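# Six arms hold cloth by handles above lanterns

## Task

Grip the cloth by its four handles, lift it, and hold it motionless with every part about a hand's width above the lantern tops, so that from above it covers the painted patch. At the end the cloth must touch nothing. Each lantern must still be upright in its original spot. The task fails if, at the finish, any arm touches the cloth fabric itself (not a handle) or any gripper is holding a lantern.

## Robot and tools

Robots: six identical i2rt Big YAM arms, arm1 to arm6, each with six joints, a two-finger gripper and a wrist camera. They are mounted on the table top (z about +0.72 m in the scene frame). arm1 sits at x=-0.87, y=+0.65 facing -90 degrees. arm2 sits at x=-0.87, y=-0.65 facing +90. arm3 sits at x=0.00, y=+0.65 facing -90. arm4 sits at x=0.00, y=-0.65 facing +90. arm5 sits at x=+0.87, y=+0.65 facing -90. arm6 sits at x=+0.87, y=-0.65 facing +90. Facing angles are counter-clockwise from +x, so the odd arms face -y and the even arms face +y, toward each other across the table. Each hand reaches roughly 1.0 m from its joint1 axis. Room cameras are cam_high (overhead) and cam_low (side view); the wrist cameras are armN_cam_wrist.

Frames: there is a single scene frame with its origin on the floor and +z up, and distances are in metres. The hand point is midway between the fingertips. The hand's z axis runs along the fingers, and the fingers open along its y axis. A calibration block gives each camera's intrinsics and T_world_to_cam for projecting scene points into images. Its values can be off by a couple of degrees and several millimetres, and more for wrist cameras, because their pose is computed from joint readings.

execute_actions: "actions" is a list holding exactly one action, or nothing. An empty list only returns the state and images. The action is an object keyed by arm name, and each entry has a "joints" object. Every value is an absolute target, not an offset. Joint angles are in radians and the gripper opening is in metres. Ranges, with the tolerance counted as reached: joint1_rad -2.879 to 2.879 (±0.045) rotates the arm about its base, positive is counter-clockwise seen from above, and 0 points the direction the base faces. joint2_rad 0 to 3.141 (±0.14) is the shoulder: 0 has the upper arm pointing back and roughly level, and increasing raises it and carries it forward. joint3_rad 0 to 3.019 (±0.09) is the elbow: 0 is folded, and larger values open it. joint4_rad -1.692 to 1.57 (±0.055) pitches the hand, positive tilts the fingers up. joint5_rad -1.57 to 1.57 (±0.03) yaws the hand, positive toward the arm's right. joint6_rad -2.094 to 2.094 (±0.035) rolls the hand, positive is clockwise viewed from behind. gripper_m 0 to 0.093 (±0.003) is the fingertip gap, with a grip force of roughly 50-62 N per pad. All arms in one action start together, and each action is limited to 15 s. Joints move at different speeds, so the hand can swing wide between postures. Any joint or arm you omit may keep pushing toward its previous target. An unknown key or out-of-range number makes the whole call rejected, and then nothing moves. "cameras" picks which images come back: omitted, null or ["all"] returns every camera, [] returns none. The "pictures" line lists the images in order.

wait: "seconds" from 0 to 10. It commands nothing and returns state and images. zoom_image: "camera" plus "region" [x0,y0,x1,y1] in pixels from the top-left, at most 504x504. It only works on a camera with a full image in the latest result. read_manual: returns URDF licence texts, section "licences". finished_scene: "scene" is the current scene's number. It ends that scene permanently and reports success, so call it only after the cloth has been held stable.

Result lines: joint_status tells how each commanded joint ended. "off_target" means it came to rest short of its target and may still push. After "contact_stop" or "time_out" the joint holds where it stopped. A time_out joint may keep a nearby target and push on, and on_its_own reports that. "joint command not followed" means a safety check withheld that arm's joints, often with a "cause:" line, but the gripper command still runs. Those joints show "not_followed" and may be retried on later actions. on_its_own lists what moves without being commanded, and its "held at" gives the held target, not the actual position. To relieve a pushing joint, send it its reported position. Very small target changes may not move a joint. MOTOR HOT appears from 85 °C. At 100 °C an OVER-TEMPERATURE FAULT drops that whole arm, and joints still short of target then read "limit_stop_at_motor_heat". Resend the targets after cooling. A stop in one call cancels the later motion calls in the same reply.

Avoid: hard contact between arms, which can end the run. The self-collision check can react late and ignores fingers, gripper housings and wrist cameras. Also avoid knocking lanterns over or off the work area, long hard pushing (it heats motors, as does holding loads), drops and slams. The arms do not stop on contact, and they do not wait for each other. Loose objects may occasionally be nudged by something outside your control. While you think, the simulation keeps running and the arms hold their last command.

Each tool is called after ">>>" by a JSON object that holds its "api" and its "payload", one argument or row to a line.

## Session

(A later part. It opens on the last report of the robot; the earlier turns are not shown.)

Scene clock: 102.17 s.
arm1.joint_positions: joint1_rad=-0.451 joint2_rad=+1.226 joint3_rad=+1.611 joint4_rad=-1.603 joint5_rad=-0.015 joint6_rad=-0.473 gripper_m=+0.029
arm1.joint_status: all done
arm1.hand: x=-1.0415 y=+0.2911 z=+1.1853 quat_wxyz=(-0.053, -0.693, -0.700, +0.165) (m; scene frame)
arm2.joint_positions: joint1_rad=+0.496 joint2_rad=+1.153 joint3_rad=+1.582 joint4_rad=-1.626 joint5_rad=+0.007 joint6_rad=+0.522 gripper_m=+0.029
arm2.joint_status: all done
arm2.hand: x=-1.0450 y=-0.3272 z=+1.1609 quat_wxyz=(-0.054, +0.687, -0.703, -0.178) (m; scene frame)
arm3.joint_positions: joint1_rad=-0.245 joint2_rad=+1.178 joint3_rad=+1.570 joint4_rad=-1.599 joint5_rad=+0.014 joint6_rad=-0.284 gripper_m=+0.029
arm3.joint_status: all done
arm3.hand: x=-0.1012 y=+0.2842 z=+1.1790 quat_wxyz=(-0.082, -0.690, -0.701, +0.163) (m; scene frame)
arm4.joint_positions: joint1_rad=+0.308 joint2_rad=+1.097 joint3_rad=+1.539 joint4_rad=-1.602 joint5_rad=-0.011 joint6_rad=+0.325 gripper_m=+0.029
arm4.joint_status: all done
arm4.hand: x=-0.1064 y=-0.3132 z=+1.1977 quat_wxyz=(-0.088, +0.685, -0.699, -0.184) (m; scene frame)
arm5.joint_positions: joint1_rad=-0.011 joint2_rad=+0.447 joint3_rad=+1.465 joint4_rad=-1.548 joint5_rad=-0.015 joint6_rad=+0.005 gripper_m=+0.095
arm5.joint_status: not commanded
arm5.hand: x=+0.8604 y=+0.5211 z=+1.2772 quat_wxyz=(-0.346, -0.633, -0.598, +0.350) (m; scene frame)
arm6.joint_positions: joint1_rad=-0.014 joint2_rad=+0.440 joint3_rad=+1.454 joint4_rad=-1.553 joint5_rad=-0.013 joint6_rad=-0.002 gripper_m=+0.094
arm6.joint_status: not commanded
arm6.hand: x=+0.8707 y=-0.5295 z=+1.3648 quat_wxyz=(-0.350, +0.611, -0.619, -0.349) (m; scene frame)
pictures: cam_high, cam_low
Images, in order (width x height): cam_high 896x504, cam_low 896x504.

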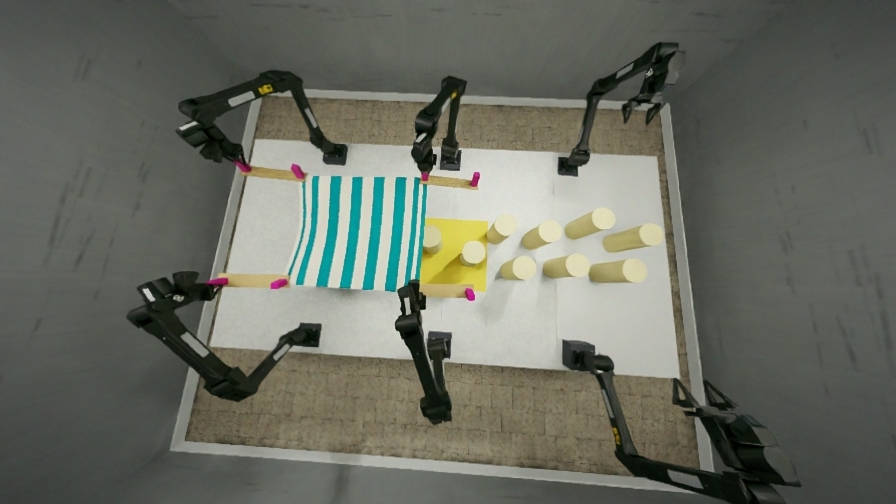

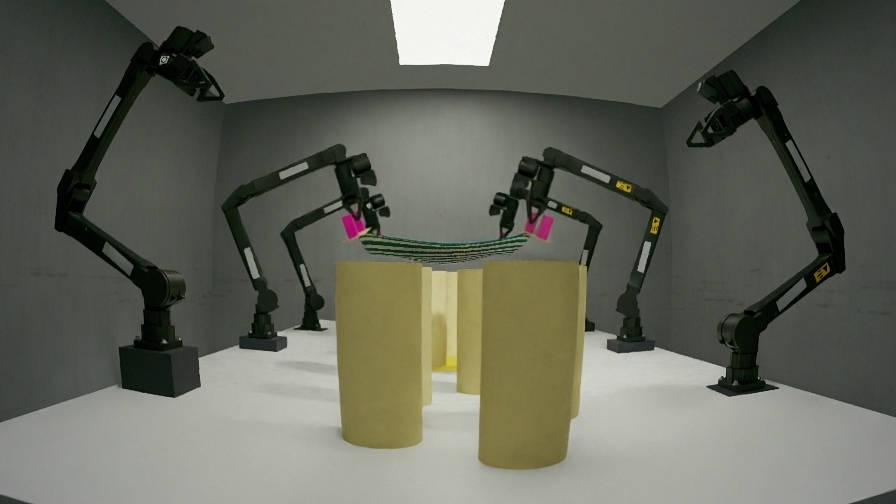

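>>> {"api": "execute_actions", "payload": {
  "actions": [
    {"arm1":{"joints":{"joint1_rad":-0.255,"joint2_rad":1.115,"joint3_rad":1.512,"joint4_rad":-1.623,"joint6_rad":-0.295}},"arm2":{"joints":{"joint1_rad":0.29,"joint2_rad":1.028,"joint3_rad":1.476,"joint4_rad":-1.642,"joint6_rad":0.305}},"arm3":{"joints":{"joint1_rad":-0.028,"joint2_rad":1.12,"joint3_rad":1.539,"joint4_rad":-1.641,"joint6_rad":-0.055}},"arm4":{"joints":{"joint1_rad":0.08,"joint2_rad":1.03,"joint3_rad":1.506,"joint4_rad":-1.649,"joint6_rad":0.075}}}
  ],
  "cameras": ["cam_low"]
}}

>>> {"api": "zoom_image", "payload": {
  "camera": "cam_low",
  "region": [320, 170, 580, 310]
}}

Scene clock: 116.63 s.
arm1.joint_positions: joint1_rad=-0.250 joint2_rad=+1.123 joint3_rad=+1.511 joint4_rad=-1.609 joint5_rad=-0.013 joint6_rad=-0.258 gripper_m=+0.029
arm1.joint_status: joint6_rad off_target (ended at -0.257, target -0.295); the others done
arm1.hand: x=-0.9571 y=+0.3013 z=+1.1768 quat_wxyz=(-0.084, -0.698, -0.695, +0.149) (m; scene frame)
arm2.joint_positions: joint1_rad=+0.286 joint2_rad=+1.034 joint3_rad=+1.474 joint4_rad=-1.629 joint5_rad=+0.007 joint6_rad=+0.286 gripper_m=+0.029
arm2.joint_status: all done
arm2.hand: x=-0.9614 y=-0.3397 z=+1.1524 quat_wxyz=(-0.094, +0.695, -0.693, -0.166) (m; scene frame)
arm3.joint_positions: joint1_rad=-0.032 joint2_rad=+1.147 joint3_rad=+1.541 joint4_rad=-1.620 joint5_rad=+0.014 joint6_rad=-0.074 gripper_m=+0.029
arm3.joint_status: all done
arm3.hand: x=-0.0208 y=+0.2874 z=+1.1755 quat_wxyz=(-0.107, -0.690, -0.703, +0.135) (m; scene frame)
arm4.joint_positions: joint1_rad=+0.085 joint2_rad=+1.053 joint3_rad=+1.502 joint4_rad=-1.632 joint5_rad=-0.014 joint6_rad=+0.096 gripper_m=+0.029
arm4.joint_status: all done
arm4.hand: x=-0.0281 y=-0.3202 z=+1.1925 quat_wxyz=(-0.118, +0.689, -0.699, -0.152) (m; scene frame)
arm5.joint_positions: joint1_rad=-0.011 joint2_rad=+0.447 joint3_rad=+1.465 joint4_rad=-1.548 joint5_rad=-0.015 joint6_rad=+0.005 gripper_m=+0.095
arm5.joint_status: not commanded
arm5.hand: x=+0.8604 y=+0.5211 z=+1.2772 quat_wxyz=(-0.346, -0.633, -0.598, +0.350) (m; scene frame)
arm6.joint_positions: joint1_rad=-0.014 joint2_rad=+0.440 joint3_rad=+1.454 joint4_rad=-1.553 joint5_rad=-0.013 joint6_rad=-0.002 gripper_m=+0.094
arm6.joint_status: not commanded
arm6.hand: x=+0.8707 y=-0.5295 z=+1.3648 quat_wxyz=(-0.350, +0.611, -0.619, -0.349) (m; scene frame)
pictures: cam_low
Images, in order (width x height): cam_low 896x504.

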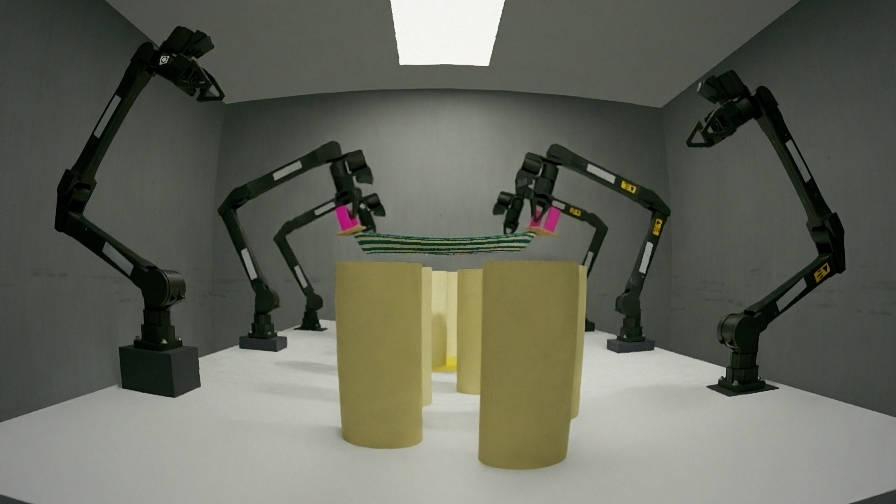

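Region (320, 170, 580, 310) of cam_low's 896x504 image, scaled by 1.938, with more detail than that image has; it fills the top 271 rows of this view, and the rest is white.

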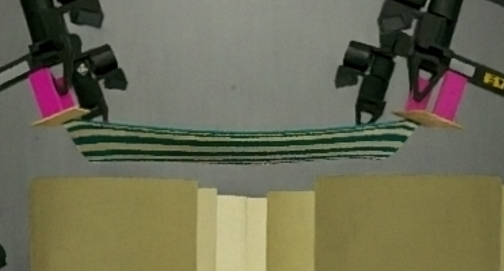

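>>> {"api": "execute_actions", "payload": {
  "actions": [
    {"arm1":{"joints":{"joint1_rad":0.30,"joint2_rad":1.13,"joint3_rad":1.48,"joint4_rad":-1.605,"joint6_rad":0.28}},"arm2":{"joints":{"joint1_rad":-0.325,"joint2_rad":1.045,"joint3_rad":1.445,"joint4_rad":-1.642,"joint6_rad":-0.305}},"arm3":{"joints":{"joint1_rad":0.468,"joint2_rad":1.232,"joint3_rad":1.64,"joint4_rad":-1.61,"joint6_rad":0.44}},"arm4":{"joints":{"joint1_rad":-0.482,"joint2_rad":1.12,"joint3_rad":1.59,"joint4_rad":-1.626,"joint6_rad":-0.485}}}
  ],
  "cameras": ["cam_low"]
}}

>>> {"api": "zoom_image", "payload": {
  "camera": "cam_low",
  "region": [320, 170, 580, 310]
}}

Scene clock: 128.03 s.
arm1.joint_positions: joint1_rad=+0.292 joint2_rad=+1.136 joint3_rad=+1.481 joint4_rad=-1.596 joint5_rad=+0.000 joint6_rad=+0.315 gripper_m=+0.029
arm1.joint_status: all done
arm1.hand: x=-0.7673 y=+0.2990 z=+1.1578 quat_wxyz=(-0.133, -0.712, -0.685, +0.077) (m; scene frame)
arm2.joint_positions: joint1_rad=-0.318 joint2_rad=+1.052 joint3_rad=+1.447 joint4_rad=-1.629 joint5_rad=-0.002 joint6_rad=-0.324 gripper_m=+0.029
arm2.joint_status: all done
arm2.hand: x=-0.7691 y=-0.3393 z=+1.1350 quat_wxyz=(-0.150, +0.701, -0.693, -0.076) (m; scene frame)
arm3.joint_positions: joint1_rad=+0.452 joint2_rad=+1.254 joint3_rad=+1.575 joint4_rad=-1.613 joint5_rad=+0.018 joint6_rad=+0.421 gripper_m=+0.029
arm3.joint_status: all done
arm3.hand: x=+0.1647 y=+0.2868 z=+1.1512 quat_wxyz=(-0.126, -0.697, -0.703, +0.058) (m; scene frame)
arm4.joint_positions: joint1_rad=-0.461 joint2_rad=+1.126 joint3_rad=+1.541 joint4_rad=-1.626 joint5_rad=-0.020 joint6_rad=-0.464 gripper_m=+0.029
arm4.joint_status: all done
arm4.hand: x=+0.1576 y=-0.3302 z=+1.1866 quat_wxyz=(-0.166, +0.696, -0.695, -0.065) (m; scene frame)
arm5.joint_positions: joint1_rad=-0.011 joint2_rad=+0.447 joint3_rad=+1.465 joint4_rad=-1.548 joint5_rad=-0.015 joint6_rad=+0.005 gripper_m=+0.095
arm5.joint_status: not commanded
arm5.hand: x=+0.8604 y=+0.5211 z=+1.2772 quat_wxyz=(-0.346, -0.633, -0.598, +0.350) (m; scene frame)
arm6.joint_positions: joint1_rad=-0.014 joint2_rad=+0.440 joint3_rad=+1.454 joint4_rad=-1.553 joint5_rad=-0.013 joint6_rad=-0.002 gripper_m=+0.094
arm6.joint_status: not commanded
arm6.hand: x=+0.8707 y=-0.5295 z=+1.3648 quat_wxyz=(-0.350, +0.611, -0.619, -0.349) (m; scene frame)
pictures: cam_low
Images, in order (width x height): cam_low 896x504.

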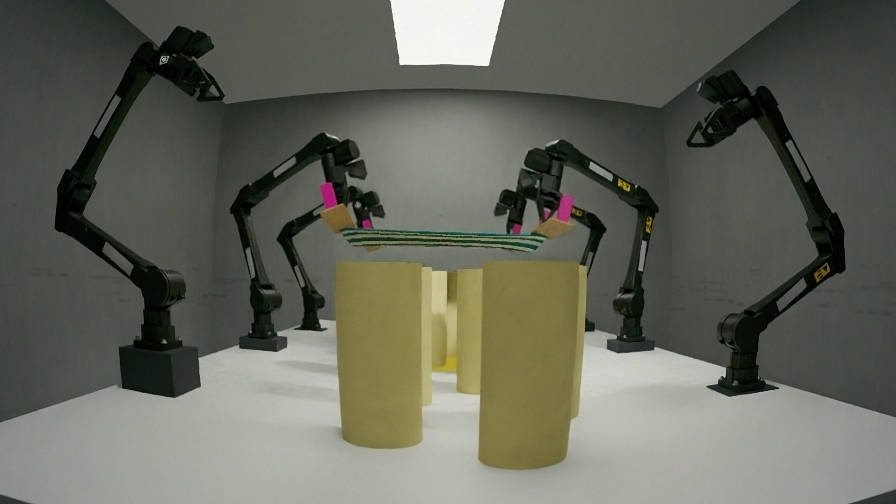

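Region (320, 170, 580, 310) of cam_low's 896x504 image, scaled by 1.938, with more detail than that image has; it fills the top 271 rows of this view, and the rest is white.

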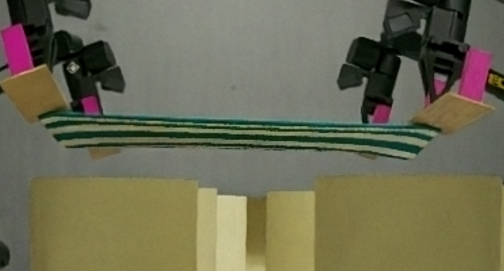

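>>> {"api": "execute_actions", "payload": {
  "actions": [
    {"arm1":{"joints":{"joint1_rad":0.647,"joint2_rad":1.325,"joint3_rad":1.66,"joint4_rad":-1.575,"joint6_rad":0.64}},"arm2":{"joints":{"joint1_rad":-0.704,"joint2_rad":1.222,"joint3_rad":1.585,"joint4_rad":-1.605,"joint6_rad":-0.695}},"arm3":{"joints":{"joint1_rad":0.745,"joint2_rad":1.485,"joint3_rad":1.912,"joint4_rad":-1.63,"joint6_rad":0.715}},"arm4":{"joints":{"joint1_rad":-0.805,"joint2_rad":1.355,"joint3_rad":1.815,"joint4_rad":-1.63,"joint6_rad":-0.795}}}
  ],
  "cameras": ["cam_high","cam_low","arm3_cam_wrist","arm4_cam_wrist"]
}}

>>> {"api": "zoom_image", "payload": {
  "camera": "cam_low",
  "region": [300, 160, 600, 310]
}}

>>> {"api": "zoom_image", "payload": {
  "camera": "cam_high",
  "region": [300, 140, 620, 330]
}}

Scene clock: 137.90 s.
arm1.joint_positions: joint1_rad=+0.643 joint2_rad=+1.357 joint3_rad=+1.604 joint4_rad=-1.566 joint5_rad=+0.005 joint6_rad=+0.677 gripper_m=+0.029
arm1.joint_status: joint6_rad off_target (ended at +0.677, target +0.640); the others done
arm1.hand: x=-0.6088 y=+0.2895 z=+1.1275 quat_wxyz=(-0.116, -0.720, -0.684, +0.020) (m; scene frame)
arm2.joint_positions: joint1_rad=-0.700 joint2_rad=+1.258 joint3_rad=+1.528 joint4_rad=-1.597 joint5_rad=-0.003 joint6_rad=-0.715 gripper_m=+0.029
arm2.joint_status: all done
arm2.hand: x=-0.6156 y=-0.3453 z=+1.1019 quat_wxyz=(-0.121, +0.709, -0.695, -0.011) (m; scene frame)
arm3.joint_positions: joint1_rad=+0.734 joint2_rad=+1.513 joint3_rad=+1.844 joint4_rad=-1.623 joint5_rad=+0.019 joint6_rad=+0.698 gripper_m=+0.029
arm3.joint_status: all done
arm3.hand: x=+0.3234 y=+0.2721 z=+1.1553 quat_wxyz=(-0.137, -0.696, -0.705, +0.022) (m; scene frame)
arm4.joint_positions: joint1_rad=-0.790 joint2_rad=+1.372 joint3_rad=+1.761 joint4_rad=-1.629 joint5_rad=-0.024 joint6_rad=-0.776 gripper_m=+0.029
arm4.joint_status: all done
arm4.hand: x=+0.3165 y=-0.3343 z=+1.1888 quat_wxyz=(-0.165, +0.692, -0.703, -0.011) (m; scene frame)
arm5.joint_positions: joint1_rad=-0.011 joint2_rad=+0.447 joint3_rad=+1.465 joint4_rad=-1.548 joint5_rad=-0.015 joint6_rad=+0.005 gripper_m=+0.095
arm5.joint_status: not commanded
arm5.hand: x=+0.8604 y=+0.5211 z=+1.2772 quat_wxyz=(-0.346, -0.633, -0.598, +0.350) (m; scene frame)
arm6.joint_positions: joint1_rad=-0.014 joint2_rad=+0.440 joint3_rad=+1.454 joint4_rad=-1.553 joint5_rad=-0.013 joint6_rad=-0.002 gripper_m=+0.094
arm6.joint_status: not commanded
arm6.hand: x=+0.8707 y=-0.5295 z=+1.3648 quat_wxyz=(-0.350, +0.611, -0.619, -0.349) (m; scene frame)
pictures: arm3_cam_wrist, arm4_cam_wrist, cam_high, cam_low
camera_calibration (this result's frames):
arm3_cam_wrist: T_world_to_cam=[[-0.983883, -0.0230742, -0.17732, 0.53087], [-0.0910745, 0.918044, 0.385876, -0.656098], [0.153883, 0.395806, -0.905349, 1.01549], [0, 0, 0, 1]] pos_world=[0.306293, 0.212639, 1.26668]
arm4_cam_wrist: T_world_to_cam=[[0.978097, -0.0437478, 0.203501, -0.564827], [-0.113481, -0.931665, 0.345142, -0.680315], [0.174496, -0.360675, -0.916223, 1.03483], [0, 0, 0, 1]] pos_world=[0.294679, -0.285296, 1.29789]
Images, in order (width x height): arm3_cam_wrist 504x504, arm4_cam_wrist 504x504, cam_high 896x504, cam_low 896x504.

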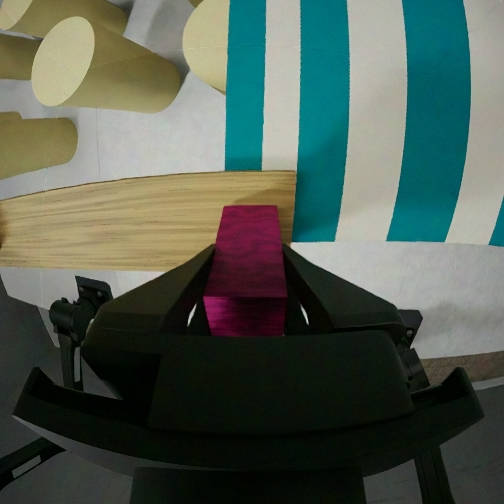

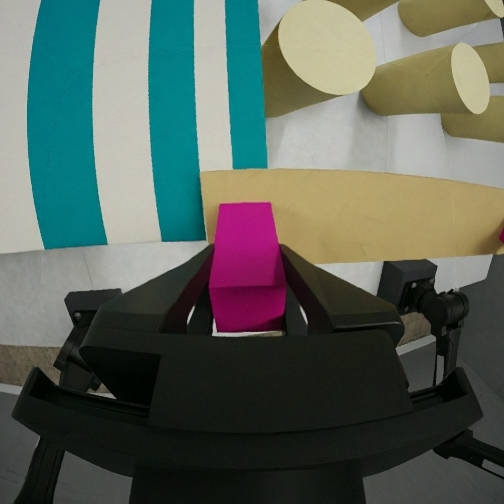

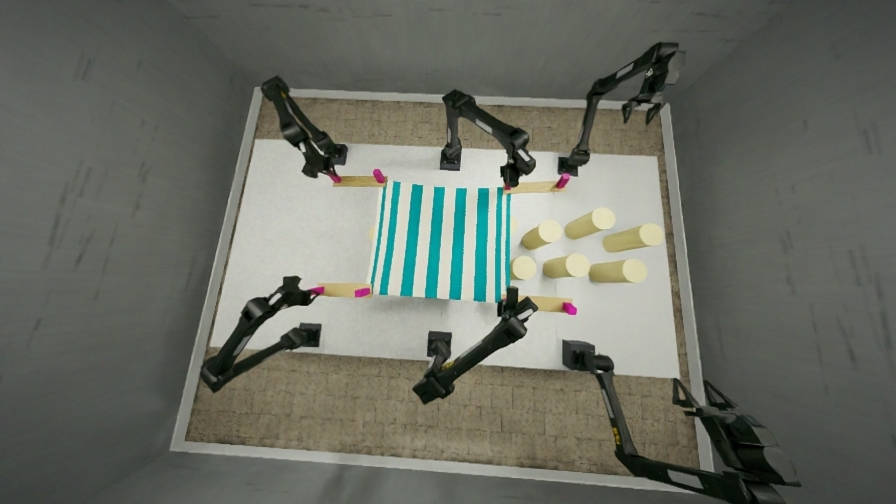

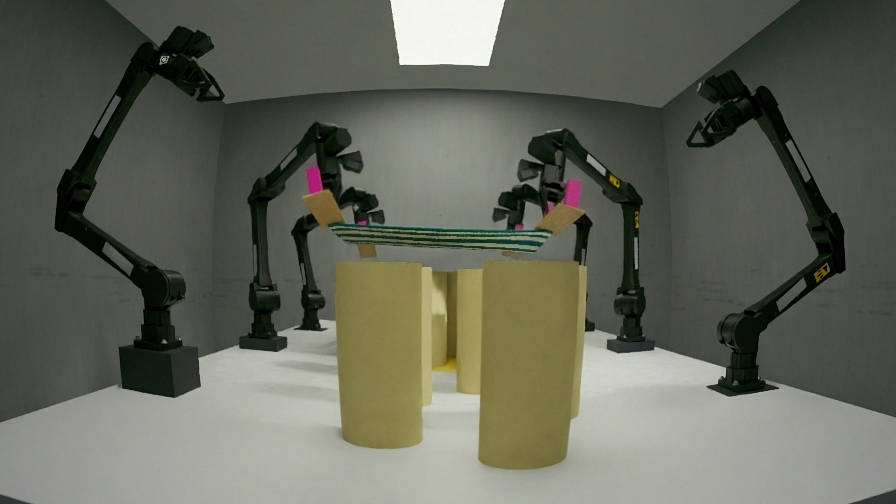

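Region (300, 160, 600, 310) of cam_low's 896x504 image, scaled by 1.680, with more detail than that image has.

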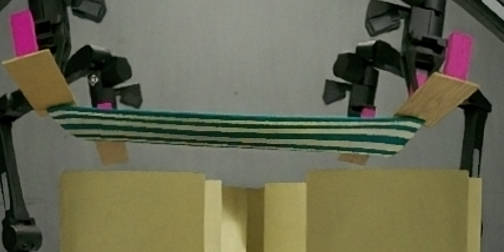

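Region (300, 140, 620, 330) of cam_high's 896x504 image, scaled by 1.575, with more detail than that image has; it fills the top 299 rows of this view, and the rest is white.

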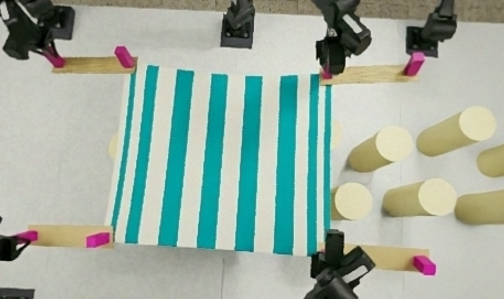

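>>> {"api": "finished_scene", "payload": {
  "scene": 2
}}

The scene is finished: the task was done.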